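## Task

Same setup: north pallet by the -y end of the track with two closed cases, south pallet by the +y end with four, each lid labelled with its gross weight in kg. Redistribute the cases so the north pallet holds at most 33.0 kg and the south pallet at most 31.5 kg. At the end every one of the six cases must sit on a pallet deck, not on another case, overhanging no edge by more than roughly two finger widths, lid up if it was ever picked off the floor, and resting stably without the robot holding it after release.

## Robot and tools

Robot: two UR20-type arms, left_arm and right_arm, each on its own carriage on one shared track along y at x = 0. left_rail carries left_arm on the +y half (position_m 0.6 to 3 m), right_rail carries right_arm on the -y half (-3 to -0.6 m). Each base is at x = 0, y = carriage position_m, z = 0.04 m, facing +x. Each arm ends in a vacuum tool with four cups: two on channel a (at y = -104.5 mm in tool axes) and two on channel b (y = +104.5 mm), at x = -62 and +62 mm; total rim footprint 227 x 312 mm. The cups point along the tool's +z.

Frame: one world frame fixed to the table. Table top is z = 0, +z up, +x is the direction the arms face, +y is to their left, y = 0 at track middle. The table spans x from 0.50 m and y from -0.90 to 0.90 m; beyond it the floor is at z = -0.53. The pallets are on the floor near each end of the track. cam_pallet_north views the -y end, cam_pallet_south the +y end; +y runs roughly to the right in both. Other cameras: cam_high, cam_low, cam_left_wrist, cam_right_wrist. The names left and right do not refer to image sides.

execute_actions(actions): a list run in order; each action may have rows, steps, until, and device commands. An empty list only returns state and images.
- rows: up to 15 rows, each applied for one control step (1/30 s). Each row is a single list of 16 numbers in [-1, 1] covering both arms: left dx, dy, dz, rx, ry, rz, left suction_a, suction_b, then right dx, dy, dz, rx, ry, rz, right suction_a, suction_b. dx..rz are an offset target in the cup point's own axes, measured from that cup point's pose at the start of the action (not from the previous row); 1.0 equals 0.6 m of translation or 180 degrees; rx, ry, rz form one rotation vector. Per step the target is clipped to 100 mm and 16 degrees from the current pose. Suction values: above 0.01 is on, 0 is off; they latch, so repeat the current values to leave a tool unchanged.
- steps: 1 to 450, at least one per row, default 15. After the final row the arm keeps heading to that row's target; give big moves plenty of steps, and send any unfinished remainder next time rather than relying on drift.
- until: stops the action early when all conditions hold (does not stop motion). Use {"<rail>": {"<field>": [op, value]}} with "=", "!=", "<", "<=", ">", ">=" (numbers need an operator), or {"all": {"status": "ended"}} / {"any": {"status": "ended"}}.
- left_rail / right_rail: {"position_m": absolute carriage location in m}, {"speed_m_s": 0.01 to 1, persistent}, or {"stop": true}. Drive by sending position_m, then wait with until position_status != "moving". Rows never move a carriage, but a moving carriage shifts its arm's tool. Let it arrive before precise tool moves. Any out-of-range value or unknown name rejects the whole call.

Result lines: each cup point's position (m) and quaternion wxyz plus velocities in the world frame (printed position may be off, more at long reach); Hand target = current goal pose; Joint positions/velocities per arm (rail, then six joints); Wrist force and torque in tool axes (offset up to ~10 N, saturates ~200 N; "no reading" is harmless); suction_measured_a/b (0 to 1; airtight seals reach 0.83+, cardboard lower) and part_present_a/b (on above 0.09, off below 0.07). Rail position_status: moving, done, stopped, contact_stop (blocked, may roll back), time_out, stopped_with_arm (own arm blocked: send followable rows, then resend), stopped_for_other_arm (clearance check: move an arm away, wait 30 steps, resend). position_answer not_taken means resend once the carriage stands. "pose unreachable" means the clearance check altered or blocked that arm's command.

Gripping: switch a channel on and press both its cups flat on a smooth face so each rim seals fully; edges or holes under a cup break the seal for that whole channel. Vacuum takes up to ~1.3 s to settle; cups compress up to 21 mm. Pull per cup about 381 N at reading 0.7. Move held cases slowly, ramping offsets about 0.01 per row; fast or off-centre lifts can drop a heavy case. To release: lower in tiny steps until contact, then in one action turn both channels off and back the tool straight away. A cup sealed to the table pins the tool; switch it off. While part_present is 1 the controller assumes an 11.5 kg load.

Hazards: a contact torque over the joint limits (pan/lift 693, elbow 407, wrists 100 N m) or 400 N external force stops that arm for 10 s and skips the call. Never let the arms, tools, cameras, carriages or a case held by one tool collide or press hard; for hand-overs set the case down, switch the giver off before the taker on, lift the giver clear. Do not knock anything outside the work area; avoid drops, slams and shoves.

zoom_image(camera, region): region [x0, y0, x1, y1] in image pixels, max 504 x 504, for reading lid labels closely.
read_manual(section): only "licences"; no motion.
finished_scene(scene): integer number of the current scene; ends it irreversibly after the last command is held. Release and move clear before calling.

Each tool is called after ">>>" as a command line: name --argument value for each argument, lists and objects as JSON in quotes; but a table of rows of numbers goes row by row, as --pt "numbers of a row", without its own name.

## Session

>>> execute_actions --actions '[]'

Scene clock: 0.00 s.
left_arm: end_effector_position=(+0.8500, +1.5944, +0.4405) suction_measured_a=0.00 part_present_a=0 suction_measured_b=0.00 part_present_b=0 end_effector_quat_wxyz=(+0.001, -0.000, +1.000, -0.001) end_effector_velocity=(-0.000, +0.000, +0.000) end_effector_angular_velocity=(+0.000, -0.000, +0.000) | right_arm: end_effector_position=(+0.8508, -1.5907, +0.4402) suction_measured_a=0.00 part_present_a=0 suction_measured_b=0.00 part_present_b=0 end_effector_quat_wxyz=(+0.000, -0.000, +1.000, +0.000) end_effector_velocity=(+0.000, -0.000, -0.000) end_effector_angular_velocity=(+0.000, +0.000, +0.000)
Joint positions: left_arm=[ 1.594 -0.238 -1.499  2.092 -2.166 -1.572  1.332] | right_arm=[-1.591 -0.238 -1.497  2.091 -2.164 -1.57   1.332]
Joint velocities: left_arm=[ 0.  0. -0. -0.  0.  0.  0.] | right_arm=[ 0. -0.  0.  0. -0.  0. -0.]
Wrist force (N, on the end effector, along its own x y z axes, offset not removed): no reading
Wrist torque (N m, same axes, about the end effector's origin, offset not removed): no reading
Hand target (left_arm): +0.850, +1.594, +0.441; +0.001, -0.000, +1.000, -0.001
Hand target (right_arm): +0.851, -1.591, +0.440; +0.000, -0.000, +1.000, +0.000
left_rail: position_m=1.594 position_m_goal=1.594 speed_m_s=1.00 position_status=done position_answer=taken refusals=0
right_rail: position_m=-1.591 position_m_goal=-1.591 speed_m_s=1.00 position_status=done position_answer=taken refusals=0
camera_calibration (this result's frames):
cam_left_wrist: T_world_to_cam=[[-0.0400633, -0.999046, -0.0174038, 1.6416], [-0.836669, 0.0240196, 0.547182, 0.449506], [-0.546242, 0.0364832, -0.836832, 0.86595], [0, 0, 0, 1]] pos_world=[0.914874, 1.59764, 0.507263]
cam_right_wrist: T_world_to_cam=[[-0.0384663, -0.998888, 0.0272755, -1.5713], [-0.842992, 0.0470951, 0.535861, 0.581029], [-0.536549, -0.00238046, -0.843866, 0.911348], [0, 0, 0, 1]] pos_world=[0.918343, -1.59475, 0.500563]

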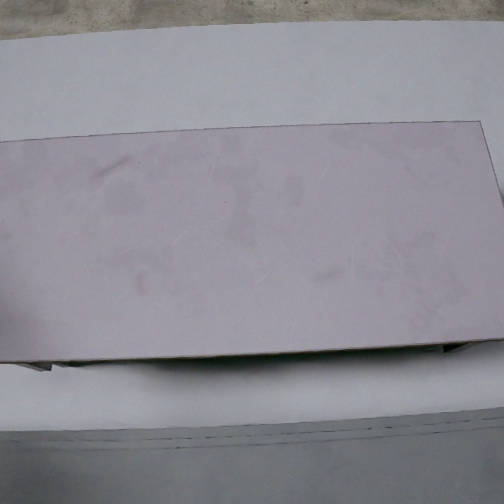

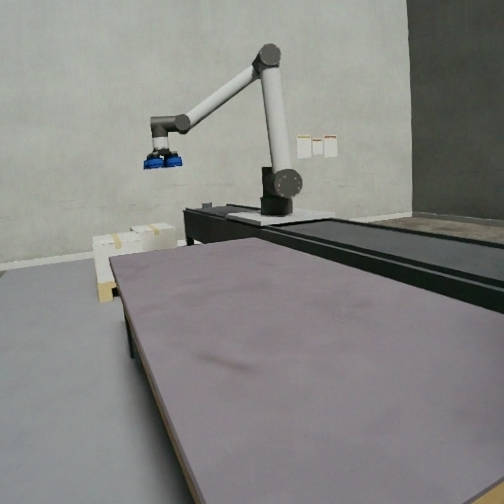

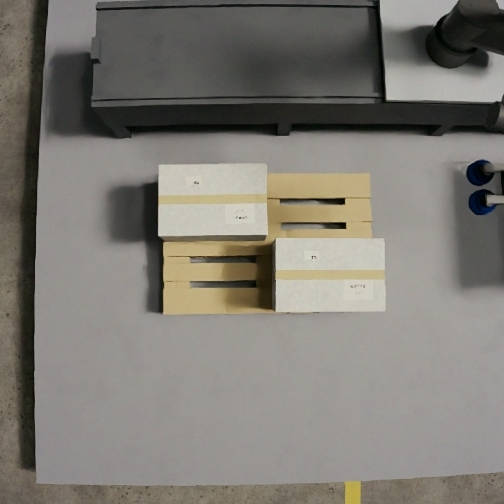

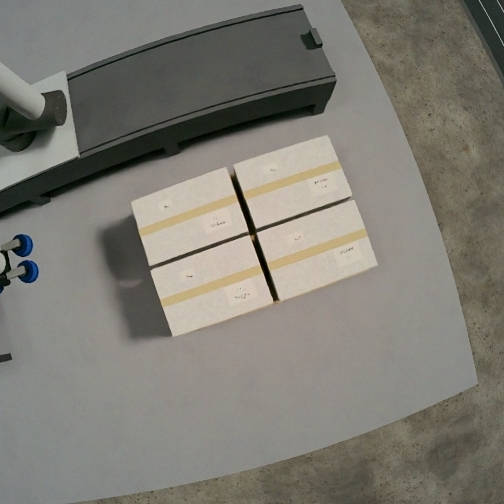

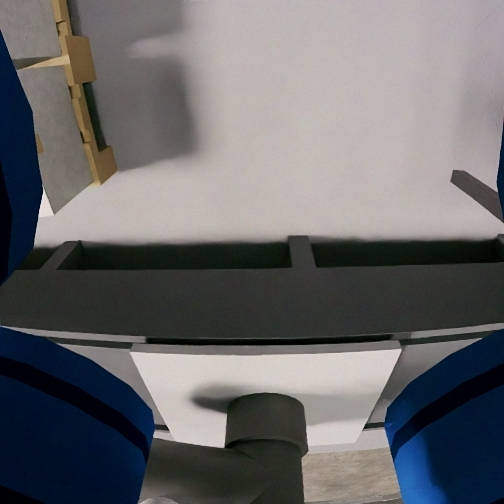

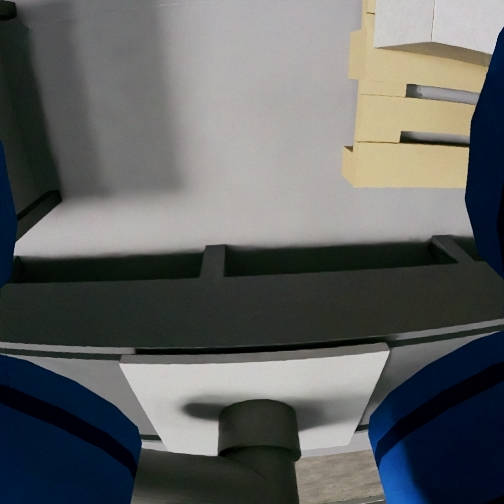

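Survey labels.

>>> execute_actions --actions '[{"left_rail":{"position_m":2.7},"right_rail":{"position_m":-2.6},"rows":[[-0.5,0,0.25,0,0,0,0,0,-0.5,0,0.25,0,0,0,0,0]],"steps":90}]'

Scene clock: 7.53 s.
left_arm: end_effector_position=(+1.1501, +2.7010, +0.2907) suction_measured_a=0.00 part_present_a=0 suction_measured_b=0.00 part_present_b=0 end_effector_quat_wxyz=(+0.001, -0.000, +1.000, -0.001) end_effector_velocity=(+0.000, -0.000, +0.000) end_effector_angular_velocity=(-0.000, -0.000, -0.000) | right_arm: end_effector_position=(+1.1507, -2.5995, +0.2900) suction_measured_a=0.00 part_present_a=0 suction_measured_b=0.00 part_present_b=0 end_effector_quat_wxyz=(-0.000, -0.000, +1.000, +0.000) end_effector_velocity=(+0.000, -0.000, -0.000) end_effector_angular_velocity=(+0.000, +0.000, -0.000)
Joint positions: left_arm=[ 2.7   -0.175 -1.081  1.76  -2.252 -1.572  1.395] | right_arm=[-2.6   -0.175 -1.079  1.759 -2.25  -1.57   1.395]
Joint velocities: left_arm=[ 0. -0. -0.  0. -0. -0.  0.] | right_arm=[ 0. -0.  0. -0.  0. -0.  0.]
Wrist force (N, on the end effector, along its own x y z axes, offset not removed): left_arm=[-2.4 -6.1 -0.9] | right_arm=[3.1 0.8 -1.2]
Wrist torque (N m, same axes, about the end effector's origin, offset not removed): left_arm=[-0.32 0.81 -0.54] | right_arm=[0.62 -0.11 0.23]
Hand target (left_arm): +1.150, +2.701, +0.291; +0.001, -0.000, +1.000, -0.001
Hand target (right_arm): +1.151, -2.599, +0.290; -0.000, -0.000, +1.000, +0.000
Off the commanded pose (left_arm): 0.000 m, 0 deg.
Off the commanded pose (right_arm): 0.000 m, 0 deg.
left_rail: position_m=2.700 position_m_goal=2.700 speed_m_s=1.00 position_status=done position_answer=taken refusals=0
right_rail: position_m=-2.600 position_m_goal=-2.600 speed_m_s=1.00 position_status=done position_answer=taken refusals=0
camera_calibration (this result's frames):
cam_left_wrist: T_world_to_cam=[[-0.0400615, -0.999044, -0.017471, 2.7565], [-0.83671, 0.023984, 0.547121, 0.756125], [-0.546179, 0.0365366, -0.836871, 0.863965], [0, 0, 0, 1]] pos_world=[1.21497, 2.70417, 0.357494]
cam_right_wrist: T_world_to_cam=[[-0.038462, -0.998888, 0.0272742, -2.56344], [-0.842963, 0.0470908, 0.535906, 0.961859], [-0.536594, -0.00237918, -0.843837, 0.943135], [0, 0, 0, 1]] pos_world=[1.2183, -2.60364, 0.350302]

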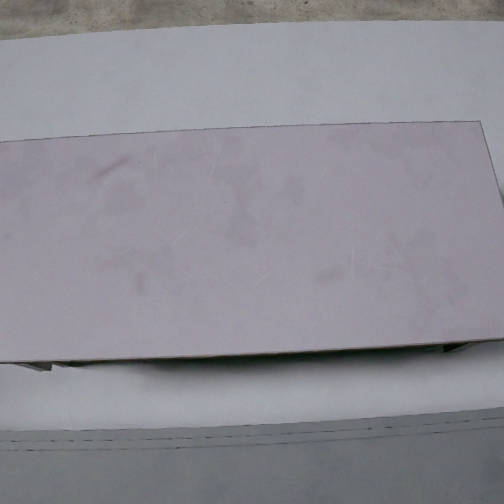

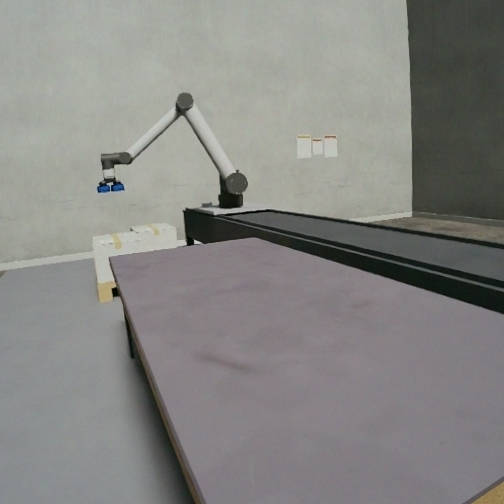

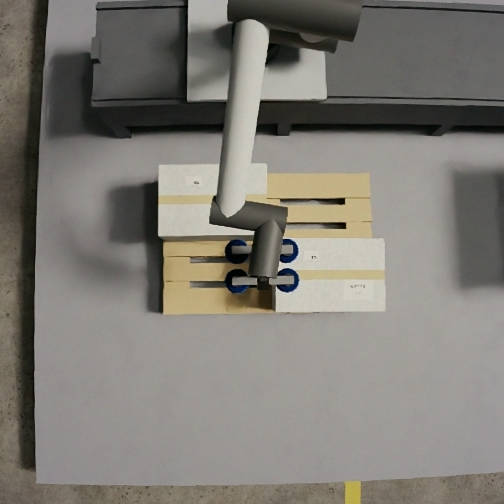

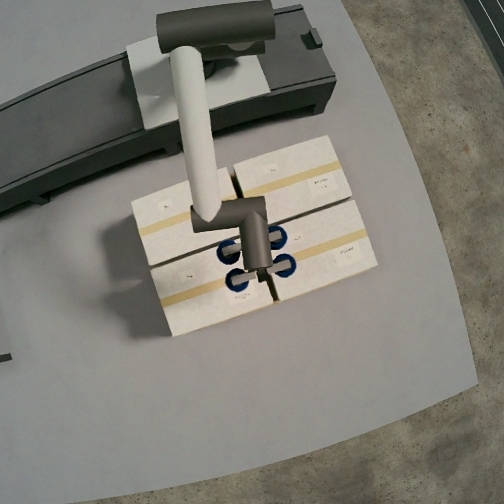

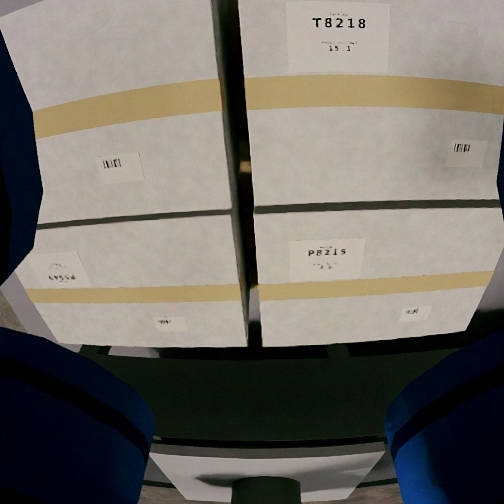

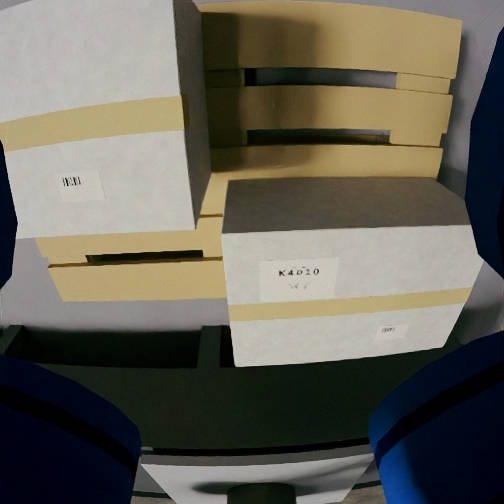

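>>> zoom_image --camera "cam_left_wrist" --region '[280, 0, 400, 80]'

>>> zoom_image --camera "cam_left_wrist" --region '[280, 230, 380, 290]'

>>> zoom_image --camera "cam_right_wrist" --region '[250, 250, 350, 310]'

>>> execute_actions --actions '[{"rows":[[-0.2,0.5,0,0,0,0,0,0,-0.4,0.4,0,0,0,0,0,0]],"steps":60}]'

Region (280, 0, 400, 80) of cam_left_wrist's 504x504 image, scaled by 4.200, with more detail than that image has.

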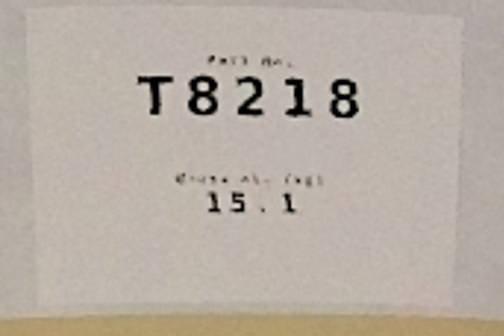

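Region (280, 230, 380, 290) of cam_left_wrist's 504x504 image, scaled by 5.040, with more detail than that image has; it fills the top 302 rows of this view, and the rest is white.

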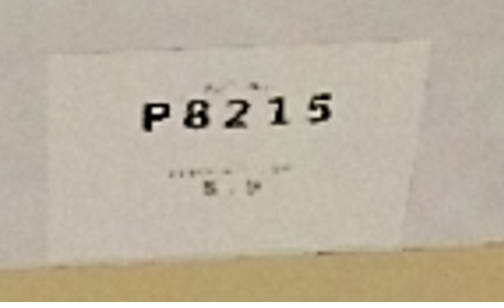

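Region (250, 250, 350, 310) of cam_right_wrist's 504x504 image, scaled by 5.040, with more detail than that image has; it fills the top 302 rows of this view, and the rest is white.

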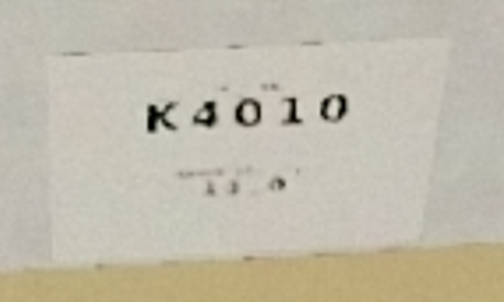

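Scene clock: 15.20 s.
left_arm: end_effector_position=(+1.2698, +3.0011, +0.2908) suction_measured_a=0.00 part_present_a=0 suction_measured_b=0.00 part_present_b=0 end_effector_quat_wxyz=(+0.001, -0.000, +1.000, -0.000) end_effector_velocity=(+0.000, +0.000, -0.000) end_effector_angular_velocity=(-0.000, +0.000, +0.000) | right_arm: end_effector_position=(+1.3904, -2.3594, +0.2899) suction_measured_a=0.00 part_present_a=0 suction_measured_b=0.00 part_present_b=0 end_effector_quat_wxyz=(-0.000, -0.000, +1.000, +0.000) end_effector_velocity=(+0.000, +0.000, -0.000) end_effector_angular_velocity=(-0.000, +0.000, +0.000)
Joint positions: left_arm=[ 2.7    0.078 -0.932  1.496 -2.137 -1.572  1.648] | right_arm=[-2.6    0.028 -0.821  1.29  -2.039 -1.57   1.599]
Joint velocities: left_arm=[ 0.  0.  0. -0.  0. -0.  0.] | right_arm=[ 0.  0.  0. -0.  0. -0.  0.]
Wrist force (N, on the end effector, along its own x y z axes, offset not removed): left_arm=[-5.3 -6.9 -6.3] | right_arm=[-0.5 0.2 0.0]
Wrist torque (N m, same axes, about the end effector's origin, offset not removed): left_arm=[-0.54 1.06 -0.36] | right_arm=[0.56 0.50 0.27]
Hand target (left_arm): +1.270, +3.001, +0.291; +0.001, -0.000, +1.000, -0.000
Hand target (right_arm): +1.390, -2.359, +0.290; -0.000, -0.000, +1.000, +0.000
Off the commanded pose (left_arm): 0.000 m, 0 deg.
Off the commanded pose (right_arm): 0.000 m, 0 deg.
left_rail: position_m=2.700 position_m_goal=2.700 speed_m_s=1.00 position_status=done position_answer=taken refusals=0
right_rail: position_m=-2.600 position_m_goal=-2.600 speed_m_s=1.00 position_status=done position_answer=taken refusals=0
camera_calibration (this result's frames):
cam_left_wrist: T_world_to_cam=[[-0.0400578, -0.999036, -0.0179491, 3.06122], [-0.83685, 0.0237286, 0.546917, 0.850095], [-0.545964, 0.036929, -0.836994, 0.917062], [0, 0, 0, 1]] pos_world=[1.33471, 3.00424, 0.35759]
cam_right_wrist: T_world_to_cam=[[-0.0384585, -0.998887, 0.0272996, -2.31433], [-0.842875, 0.0471019, 0.536044, 1.15253], [-0.536733, -0.00239468, -0.843749, 1.07241], [0, 0, 0, 1]] pos_world=[1.45803, -2.36347, 0.350219]

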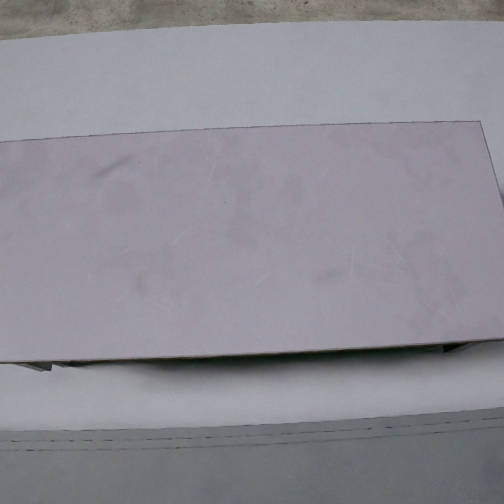

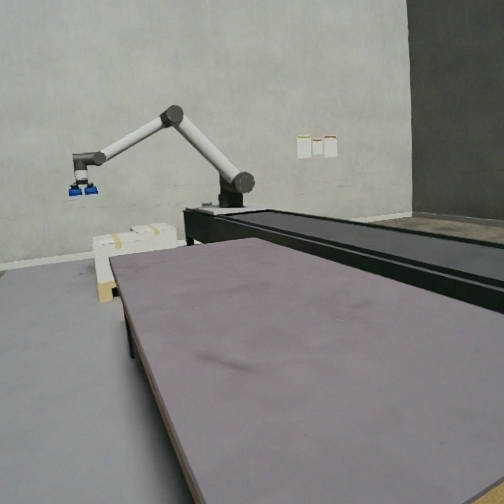

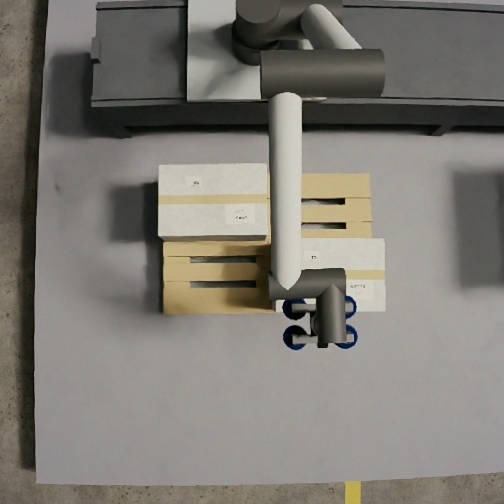

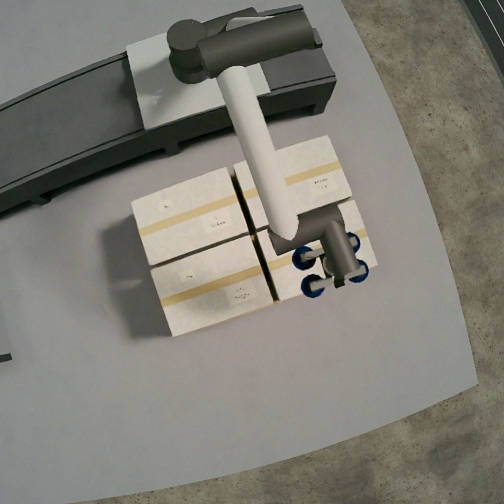

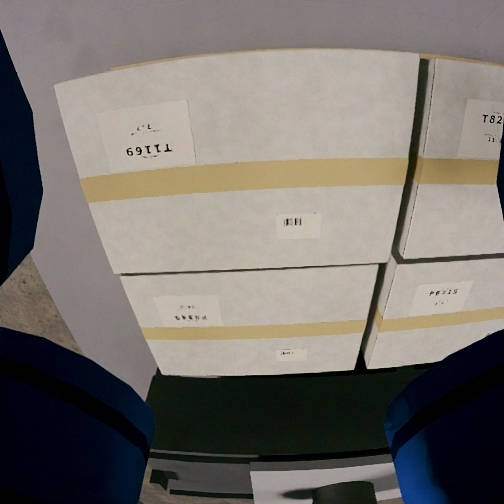

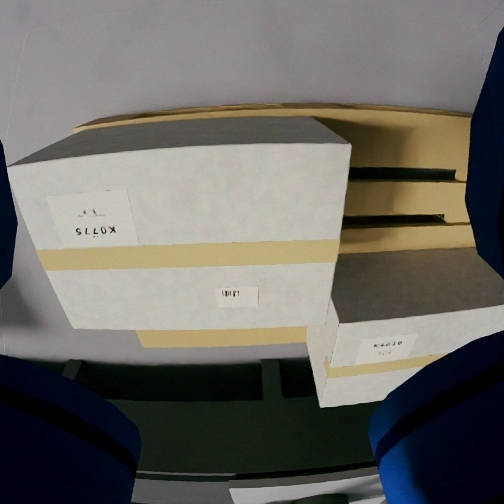

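>>> zoom_image --camera "cam_left_wrist" --region '[90, 95, 200, 175]'

>>> zoom_image --camera "cam_right_wrist" --region '[40, 185, 140, 255]'

>>> zoom_image --camera "cam_left_wrist" --region '[145, 285, 235, 335]'

Region (90, 95, 200, 175) of cam_left_wrist's 504x504 image, scaled by 4.582, with more detail than that image has; it fills the top 367 rows of this view, and the rest is white.

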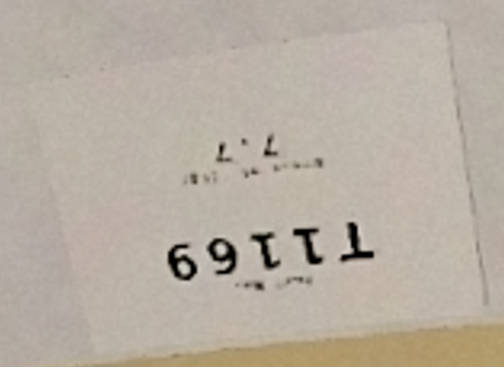

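Region (40, 185, 140, 255) of cam_right_wrist's 504x504 image, scaled by 5.040, with more detail than that image has; it fills the top 353 rows of this view, and the rest is white.

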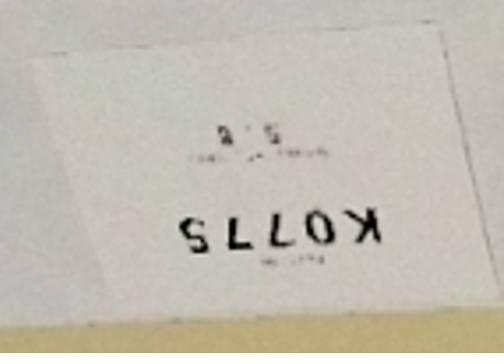

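Region (145, 285, 235, 335) of cam_left_wrist's 504x504 image, scaled by 5.600, with more detail than that image has.

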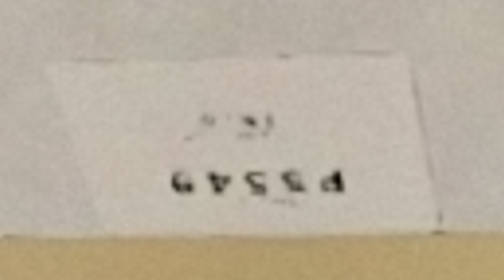

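>>> execute_actions --actions '[{"rows":[[0.55,-0.25,0,0,0,0,0,0,0.73,-0.8,0,0,0,0,0,0]],"steps":60}]'

Scene clock: 25.77 s.
left_arm: end_effector_position=(+0.9399, +2.8507, +0.2906) suction_measured_a=0.00 part_present_a=0 suction_measured_b=0.00 part_present_b=0 end_effector_quat_wxyz=(+0.001, -0.000, +1.000, -0.001) end_effector_velocity=(-0.000, -0.000, +0.000) end_effector_angular_velocity=(+0.000, -0.000, -0.000) | right_arm: end_effector_position=(+0.9533, -2.8392, +0.2900) suction_measured_a=0.00 part_present_a=0 suction_measured_b=0.00 part_present_b=0 end_effector_quat_wxyz=(+0.000, -0.000, +1.000, +0.000) end_effector_velocity=(-0.003, -0.004, +0.000) end_effector_angular_velocity=(+0.000, -0.001, +0.000)
Joint positions: left_arm=[ 2.7   -0.053 -1.265  2.058 -2.367 -1.572  1.517] | right_arm=[-2.6   -0.452 -1.235  2.014 -2.349 -1.57   1.118]
Joint velocities: left_arm=[ 0. -0. -0.  0. -0.  0. -0.] | right_arm=[ 0.    -0.005 -0.003  0.004 -0.001  0.    -0.006]
Wrist force (N, on the end effector, along its own x y z axes, offset not removed): left_arm=[-4.1 0.7 -3.2] | right_arm=[3.1 3.3 -0.2]
Wrist torque (N m, same axes, about the end effector's origin, offset not removed): left_arm=[0.44 1.30 -0.28] | right_arm=[0.96 -0.10 0.50]
Hand target (left_arm): +0.940, +2.851, +0.291; +0.001, -0.000, +1.000, -0.001
Hand target (right_arm): +0.953, -2.840, +0.290; +0.000, -0.000, +1.000, +0.000
Off the commanded pose (left_arm): 0.000 m, 0 deg.
Off the commanded pose (right_arm): 0.001 m, 0 deg.
left_rail: position_m=2.700 position_m_goal=2.700 speed_m_s=1.00 position_status=done position_answer=taken refusals=0
right_rail: position_m=-2.600 position_m_goal=-2.600 speed_m_s=1.00 position_status=done position_answer=taken refusals=0
camera_calibration (this result's frames):
cam_left_wrist: T_world_to_cam=[[-0.0400598, -0.999041, -0.0176927, 2.89772], [-0.83678, 0.0238659, 0.547019, 0.577201], [-0.546072, 0.0367184, -0.836933, 0.743005], [0, 0, 0, 1]] pos_world=[1.00481, 2.85388, 0.357374]
cam_right_wrist: T_world_to_cam=[[-0.0385106, -0.998885, 0.0273244, -2.81037], [-0.843042, 0.0471584, 0.535776, 0.807038], [-0.536467, -0.00240251, -0.843918, 0.836473], [0, 0, 0, 1]] pos_world=[1.02088, -2.84328, 0.350315]

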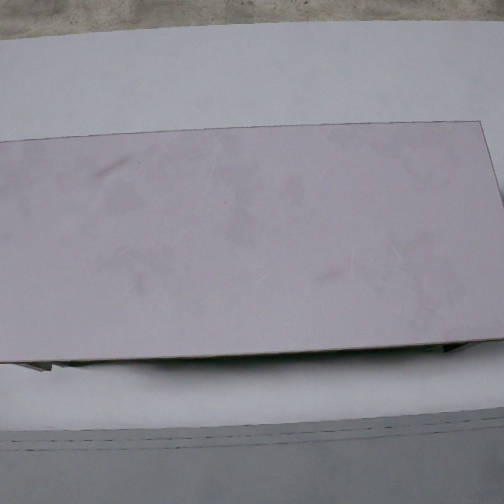

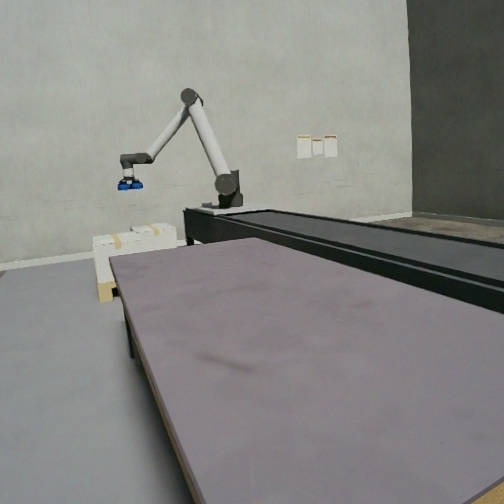

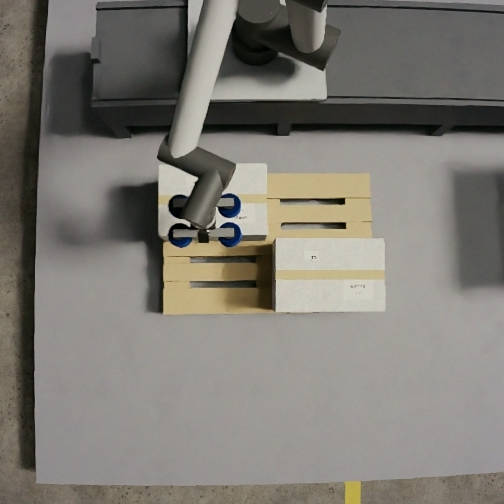

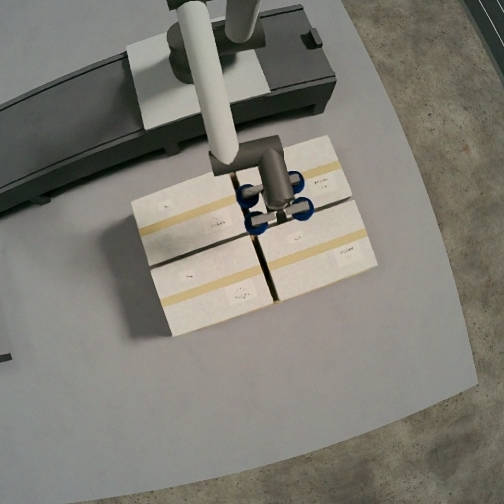

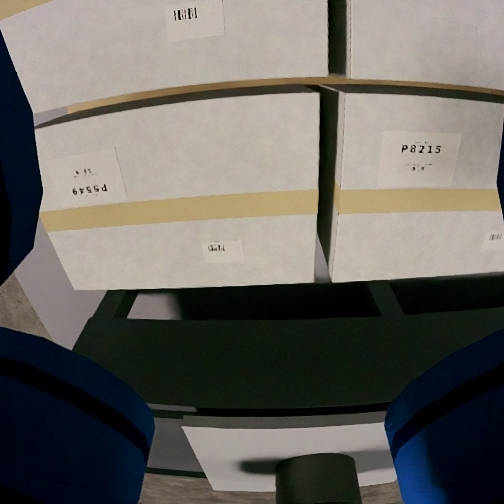

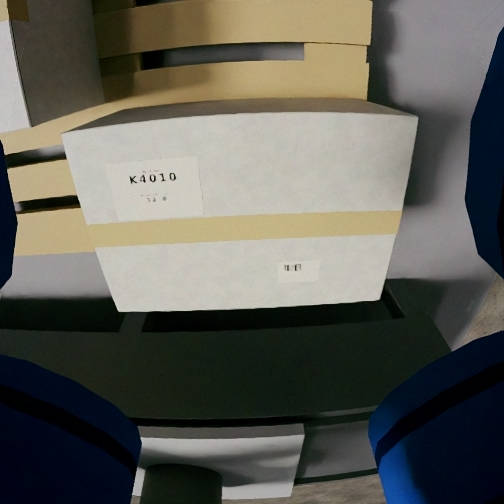

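>>> zoom_image --camera "cam_left_wrist" --region '[40, 145, 140, 215]'

>>> zoom_image --camera "cam_left_wrist" --region '[370, 125, 470, 195]'

>>> zoom_image --camera "cam_right_wrist" --region '[100, 150, 210, 225]'

Region (40, 145, 140, 215) of cam_left_wrist's 504x504 image, scaled by 5.040, with more detail than that image has; it fills the top 353 rows of this view, and the rest is white.

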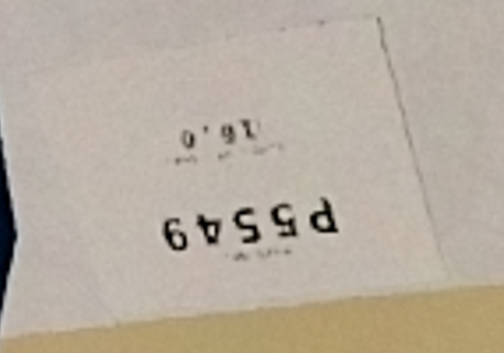

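Region (370, 125, 470, 195) of cam_left_wrist's 504x504 image, scaled by 5.040, with more detail than that image has; it fills the top 353 rows of this view, and the rest is white.

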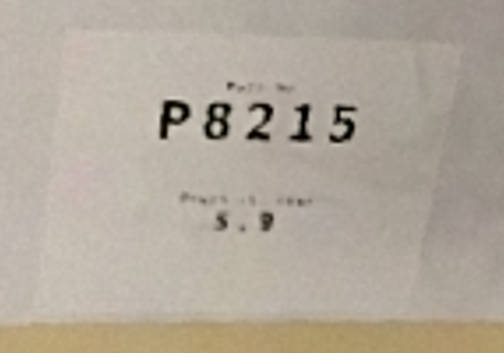

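Region (100, 150, 210, 225) of cam_right_wrist's 504x504 image, scaled by 4.582, with more detail than that image has; it fills the top 344 rows of this view, and the rest is white.

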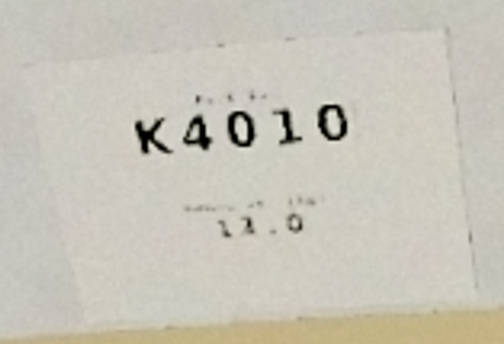

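>>> execute_actions --actions '[{"right_rail":{"position_m":-1.6},"rows":[[0.27,-0.73,0,0,0,0,0,0,0.17,0.4,-0.25,0,0,0,0,0]],"steps":50},{"rows":[[0,0,0.66,0,0,0,0,0,0,0,0,0,0,0,0,0]],"steps":50},{"rows":[[0,0,0.035,0,0,0,1,1,0,0,0,0,0,0,0,0]],"steps":60}]'

Scene clock: 45.60 s.
left_arm: end_effector_position=(+0.7785, +2.4127, -0.1259) suction_measured_a=0.00 part_present_a=0 suction_measured_b=0.00 part_present_b=0 end_effector_quat_wxyz=(+0.001, -0.000, +1.000, -0.001) end_effector_velocity=(-0.000, +0.000, -0.000) end_effector_angular_velocity=(+0.000, +0.000, -0.000) | right_arm: end_effector_position=(+0.8513, -1.5990, +0.4402) suction_measured_a=0.00 part_present_a=0 suction_measured_b=0.00 part_present_b=0 end_effector_quat_wxyz=(-0.000, -0.000, +1.000, +0.000) end_effector_velocity=(-0.000, +0.000, +0.000) end_effector_angular_velocity=(+0.000, -0.000, +0.000)
Joint positions: left_arm=[ 2.7   -0.598 -0.792  2.308 -3.089 -1.572  0.972] | right_arm=[-1.6   -0.238 -1.497  2.09  -2.164 -1.57   1.333]
Joint velocities: left_arm=[ 0. -0.  0.  0. -0.  0. -0.] | right_arm=[ 0.  0. -0.  0. -0.  0. -0.]
Wrist force (N, on the end effector, along its own x y z axes, offset not removed): left_arm=[-5.4 -1.3 -0.7] | right_arm=[1.6 5.9 -4.1]
Wrist torque (N m, same axes, about the end effector's origin, offset not removed): left_arm=[0.27 1.16 -0.29] | right_arm=[1.27 -0.04 0.41]
Hand target (left_arm): +0.779, +2.413, -0.126; +0.001, -0.000, +1.000, -0.001
Hand target (right_arm): +0.851, -1.599, +0.440; -0.000, -0.000, +1.000, +0.000
Off the commanded pose (left_arm): 0.000 m, 0 deg.
Off the commanded pose (right_arm): 0.000 m, 0 deg.
left_rail: position_m=2.700 position_m_goal=2.700 speed_m_s=1.00 position_status=done position_answer=taken refusals=0
right_rail: position_m=-1.600 position_m_goal=-1.600 speed_m_s=1.00 position_status=done position_answer=taken refusals=0
camera_calibration (this result's frames):
cam_left_wrist: T_world_to_cam=[[-0.0400987, -0.999056, -0.0167023, 2.44653], [-0.836425, 0.0244175, 0.547538, 0.678912], [-0.546613, 0.0359258, -0.836614, 0.32469], [0, 0, 0, 1]] pos_world=[0.843441, 2.41598, -0.0592268]
cam_right_wrist: T_world_to_cam=[[-0.0385182, -0.998884, 0.027327, -1.57961], [-0.842934, 0.0471668, 0.535945, 0.581909], [-0.536636, -0.00239122, -0.84381, 0.911557], [0, 0, 0, 1]] pos_world=[0.918841, -1.60312, 0.500476]

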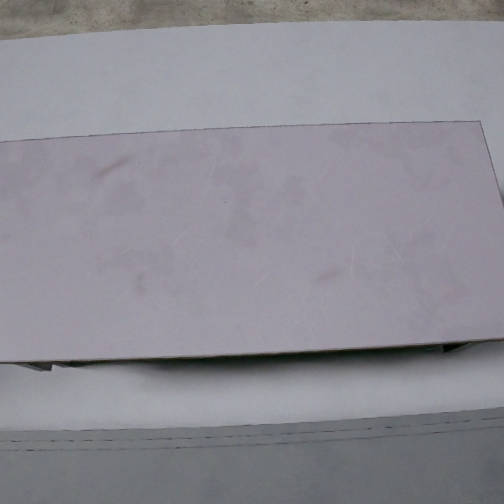

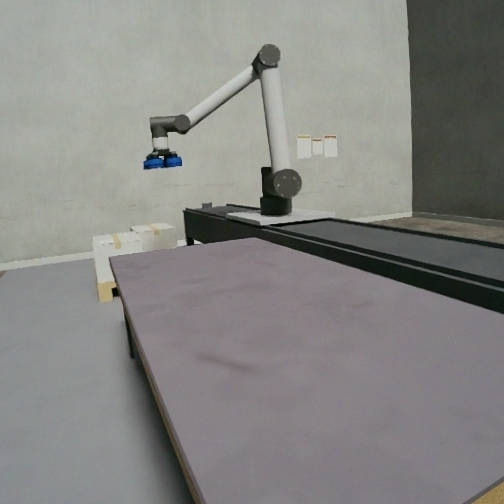

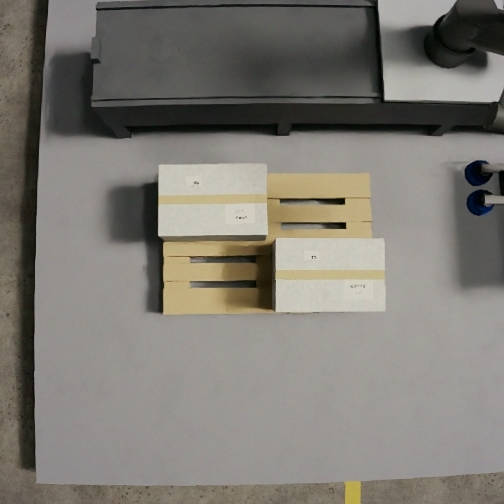

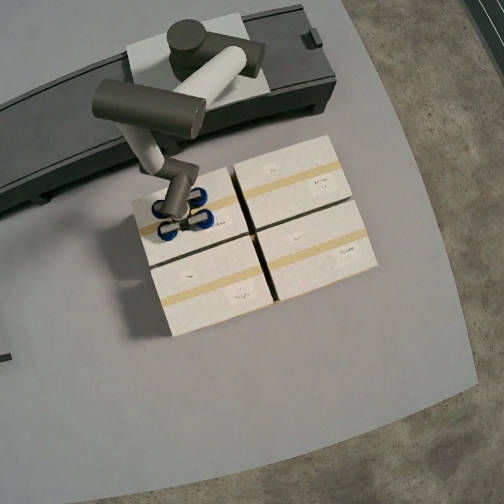

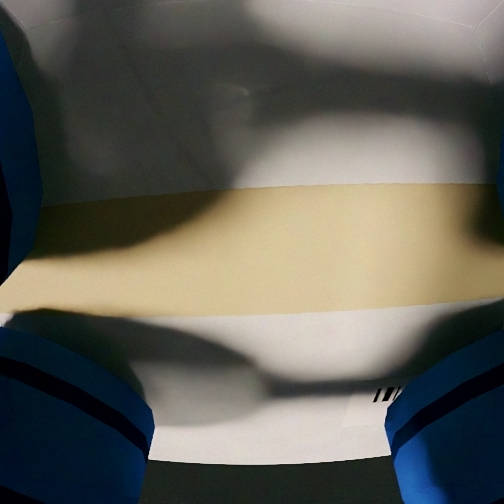

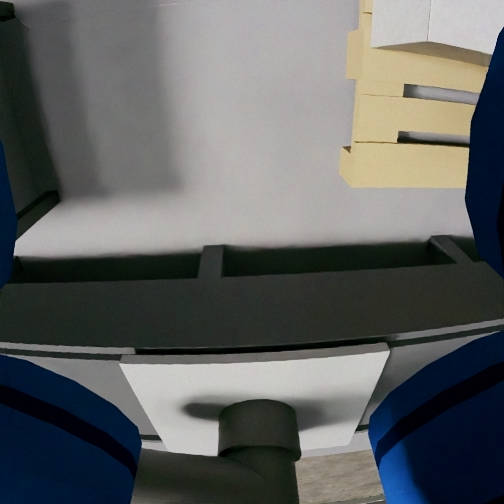

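No contact yet.

>>> execute_actions --actions '[{"rows":[[0,0,0.015,0,0,0,1,1,0,0,0,0,0,0,0,0]],"steps":60}]'

Scene clock: 50.13 s.
left_arm: end_effector_position=(+0.7785, +2.4127, -0.1349) suction_measured_a=0.00 part_present_a=0 suction_measured_b=0.00 part_present_b=0 end_effector_quat_wxyz=(+0.001, -0.000, +1.000, -0.001) end_effector_velocity=(-0.000, +0.000, -0.000) end_effector_angular_velocity=(+0.000, +0.000, +0.000) | right_arm: end_effector_position=(+0.8513, -1.5990, +0.4402) suction_measured_a=0.00 part_present_a=0 suction_measured_b=0.00 part_present_b=0 end_effector_quat_wxyz=(-0.000, -0.000, +1.000, +0.000) end_effector_velocity=(-0.000, +0.000, +0.000) end_effector_angular_velocity=(-0.000, -0.000, -0.000)
Joint positions: left_arm=[ 2.7   -0.598 -0.778  2.306 -3.101 -1.572  0.972] | right_arm=[-1.6   -0.238 -1.497  2.09  -2.164 -1.57   1.333]
Joint velocities: left_arm=[ 0. -0.  0. -0.  0.  0. -0.] | right_arm=[ 0.  0. -0.  0.  0. -0.  0.]
Wrist force (N, on the end effector, along its own x y z axes, offset not removed): left_arm=[-2.4 -0.5 -9.5] | right_arm=[-2.7 3.4 -1.9]
Wrist torque (N m, same axes, about the end effector's origin, offset not removed): left_arm=[0.28 0.76 -0.41] | right_arm=[0.87 0.74 0.12]
Hand target (left_arm): +0.779, +2.413, -0.135; +0.001, -0.000, +1.000, -0.001
Hand target (right_arm): +0.851, -1.599, +0.440; -0.000, -0.000, +1.000, +0.000
Off the commanded pose (left_arm): 0.000 m, 0 deg.
Off the commanded pose (right_arm): 0.000 m, 0 deg.
left_rail: position_m=2.700 position_m_goal=2.700 speed_m_s=1.00 position_status=done position_answer=taken refusals=0
right_rail: position_m=-1.600 position_m_goal=-1.600 speed_m_s=1.00 position_status=done position_answer=taken refusals=0
camera_calibration (this result's frames):
cam_left_wrist: T_world_to_cam=[[-0.0400987, -0.999056, -0.0167021, 2.44637], [-0.836425, 0.0244176, 0.547537, 0.683843], [-0.546613, 0.0359256, -0.836614, 0.317168], [0, 0, 0, 1]] pos_world=[0.843448, 2.41597, -0.0682232]
cam_right_wrist: T_world_to_cam=[[-0.038518, -0.998884, 0.0273272, -1.57961], [-0.842934, 0.0471666, 0.535945, 0.581909], [-0.536636, -0.00239146, -0.84381, 0.911557], [0, 0, 0, 1]] pos_world=[0.918842, -1.60312, 0.500476]

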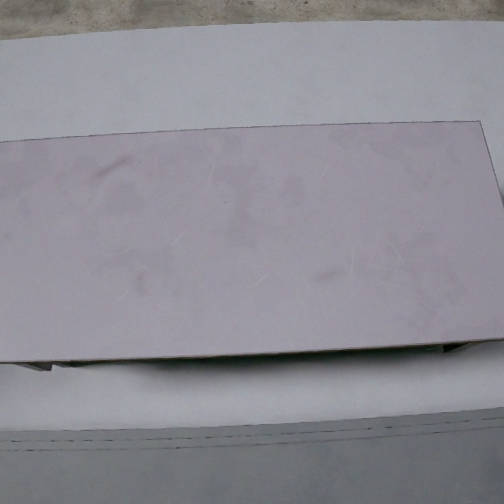

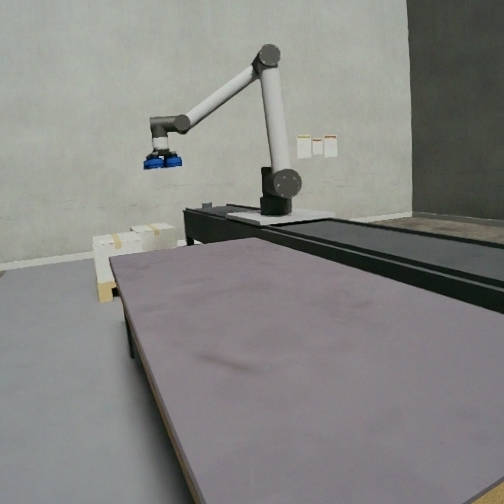

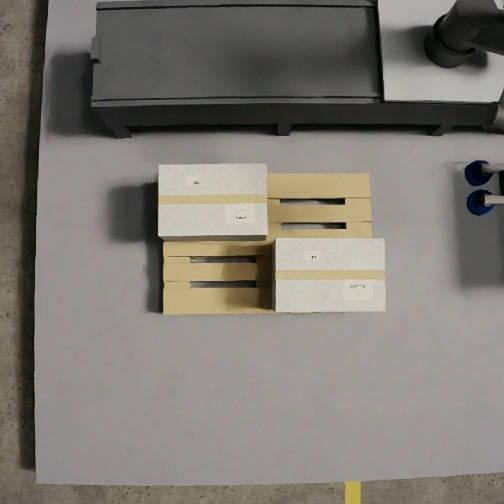

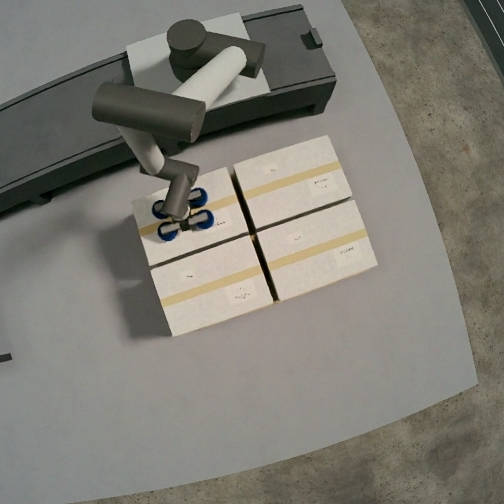

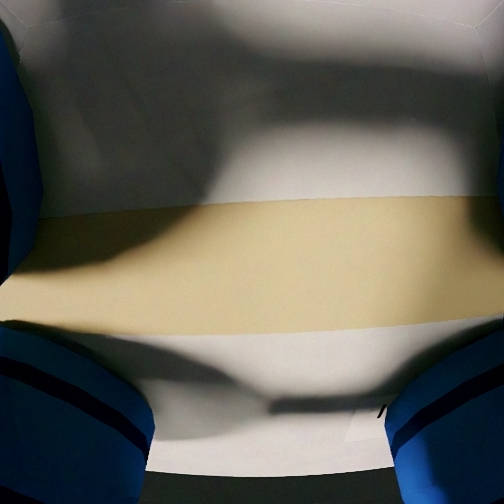

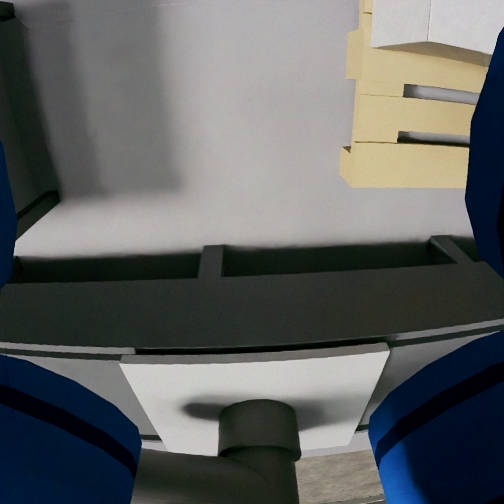

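>>> execute_actions --actions '[{"rows":[[0,0,0.02,0,0,0,1,1,0,0,0,0,0,0,0,0]],"steps":60}]'

Scene clock: 54.27 s.
left_arm: end_effector_position=(+0.7785, +2.4127, -0.1469) suction_measured_a=0.95 part_present_a=1 suction_measured_b=0.95 part_present_b=1 end_effector_quat_wxyz=(+0.001, -0.000, +1.000, -0.001) end_effector_velocity=(-0.000, +0.000, -0.000) end_effector_angular_velocity=(+0.000, +0.000, -0.000) | right_arm: end_effector_position=(+0.8513, -1.5990, +0.4402) suction_measured_a=0.00 part_present_a=0 suction_measured_b=0.00 part_present_b=0 end_effector_quat_wxyz=(-0.000, -0.000, +1.000, +0.000) end_effector_velocity=(-0.000, +0.000, +0.000) end_effector_angular_velocity=(+0.000, -0.000, +0.000)
Joint positions: left_arm=[ 2.7   -0.598 -0.759  2.302 -3.117 -1.572  0.972] | right_arm=[-1.6   -0.238 -1.497  2.09  -2.164 -1.57   1.333]
Joint velocities: left_arm=[ 0.  0.  0. -0. -0. -0.  0.] | right_arm=[ 0. -0. -0. -0.  0.  0. -0.]
Wrist force (N, on the end effector, along its own x y z axes, offset not removed): left_arm=[-7.2 -4.2 -55.3] | right_arm=[1.2 1.7 -6.3]
Wrist torque (N m, same axes, about the end effector's origin, offset not removed): left_arm=[-1.83 2.08 -0.39] | right_arm=[0.63 0.20 0.20]
Hand target (left_arm): +0.779, +2.413, -0.147; +0.001, -0.000, +1.000, -0.001
Hand target (right_arm): +0.851, -1.599, +0.440; -0.000, -0.000, +1.000, +0.000
Off the commanded pose (left_arm): 0.000 m, 0 deg.
Off the commanded pose (right_arm): 0.000 m, 0 deg.
left_rail: position_m=2.700 position_m_goal=2.700 speed_m_s=1.00 position_status=done position_answer=taken refusals=0
right_rail: position_m=-1.600 position_m_goal=-1.600 speed_m_s=1.00 position_status=done position_answer=taken refusals=0
camera_calibration (this result's frames):
cam_left_wrist: T_world_to_cam=[[-0.0401221, -0.999055, -0.0167014, 2.44616], [-0.836425, 0.0244376, 0.547537, 0.690365], [-0.546611, 0.0359378, -0.836615, 0.307104], [0, 0, 0, 1]] pos_world=[0.84345, 2.41595, -0.0802177]
cam_right_wrist: T_world_to_cam=[[-0.038518, -0.998884, 0.027327, -1.57961], [-0.842934, 0.0471666, 0.535945, 0.581909], [-0.536636, -0.0023913, -0.84381, 0.911557], [0, 0, 0, 1]] pos_world=[0.918842, -1.60312, 0.500476]

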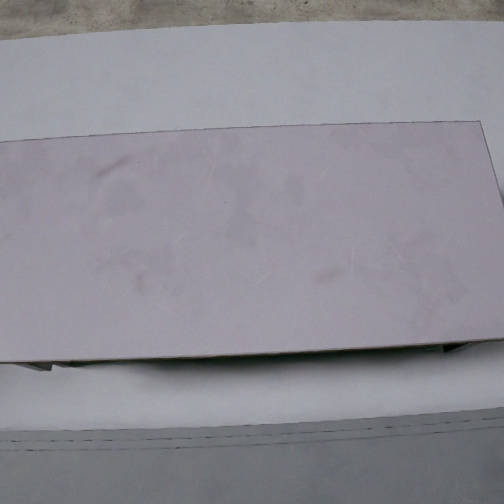

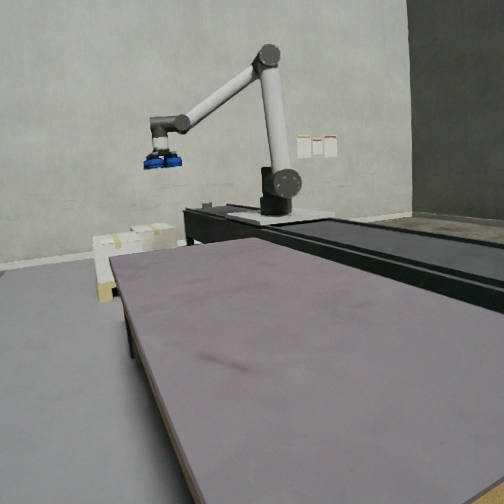

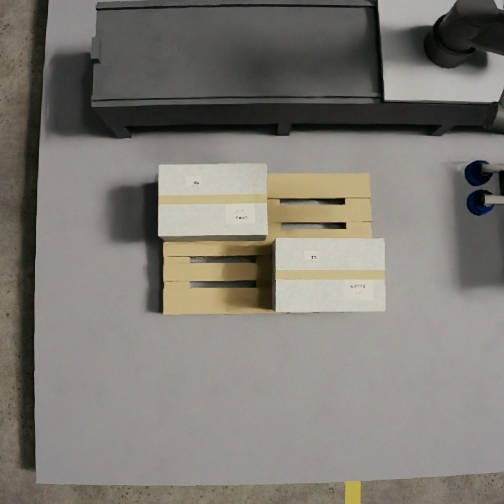

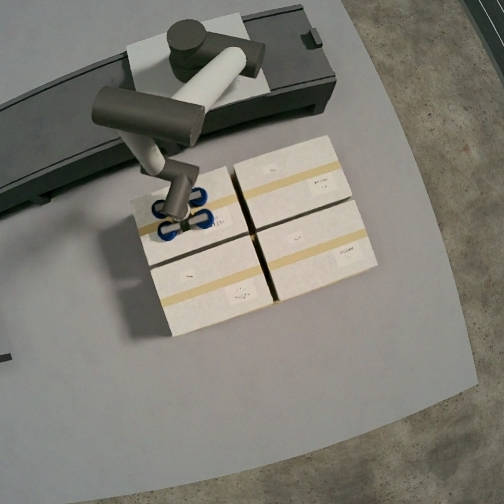

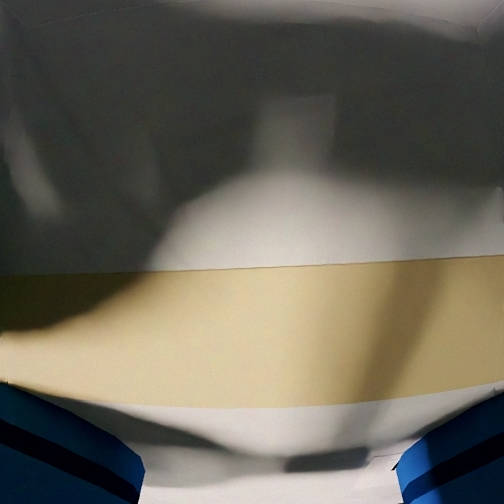

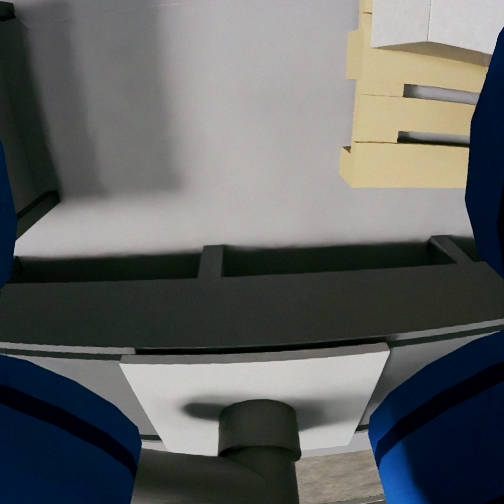

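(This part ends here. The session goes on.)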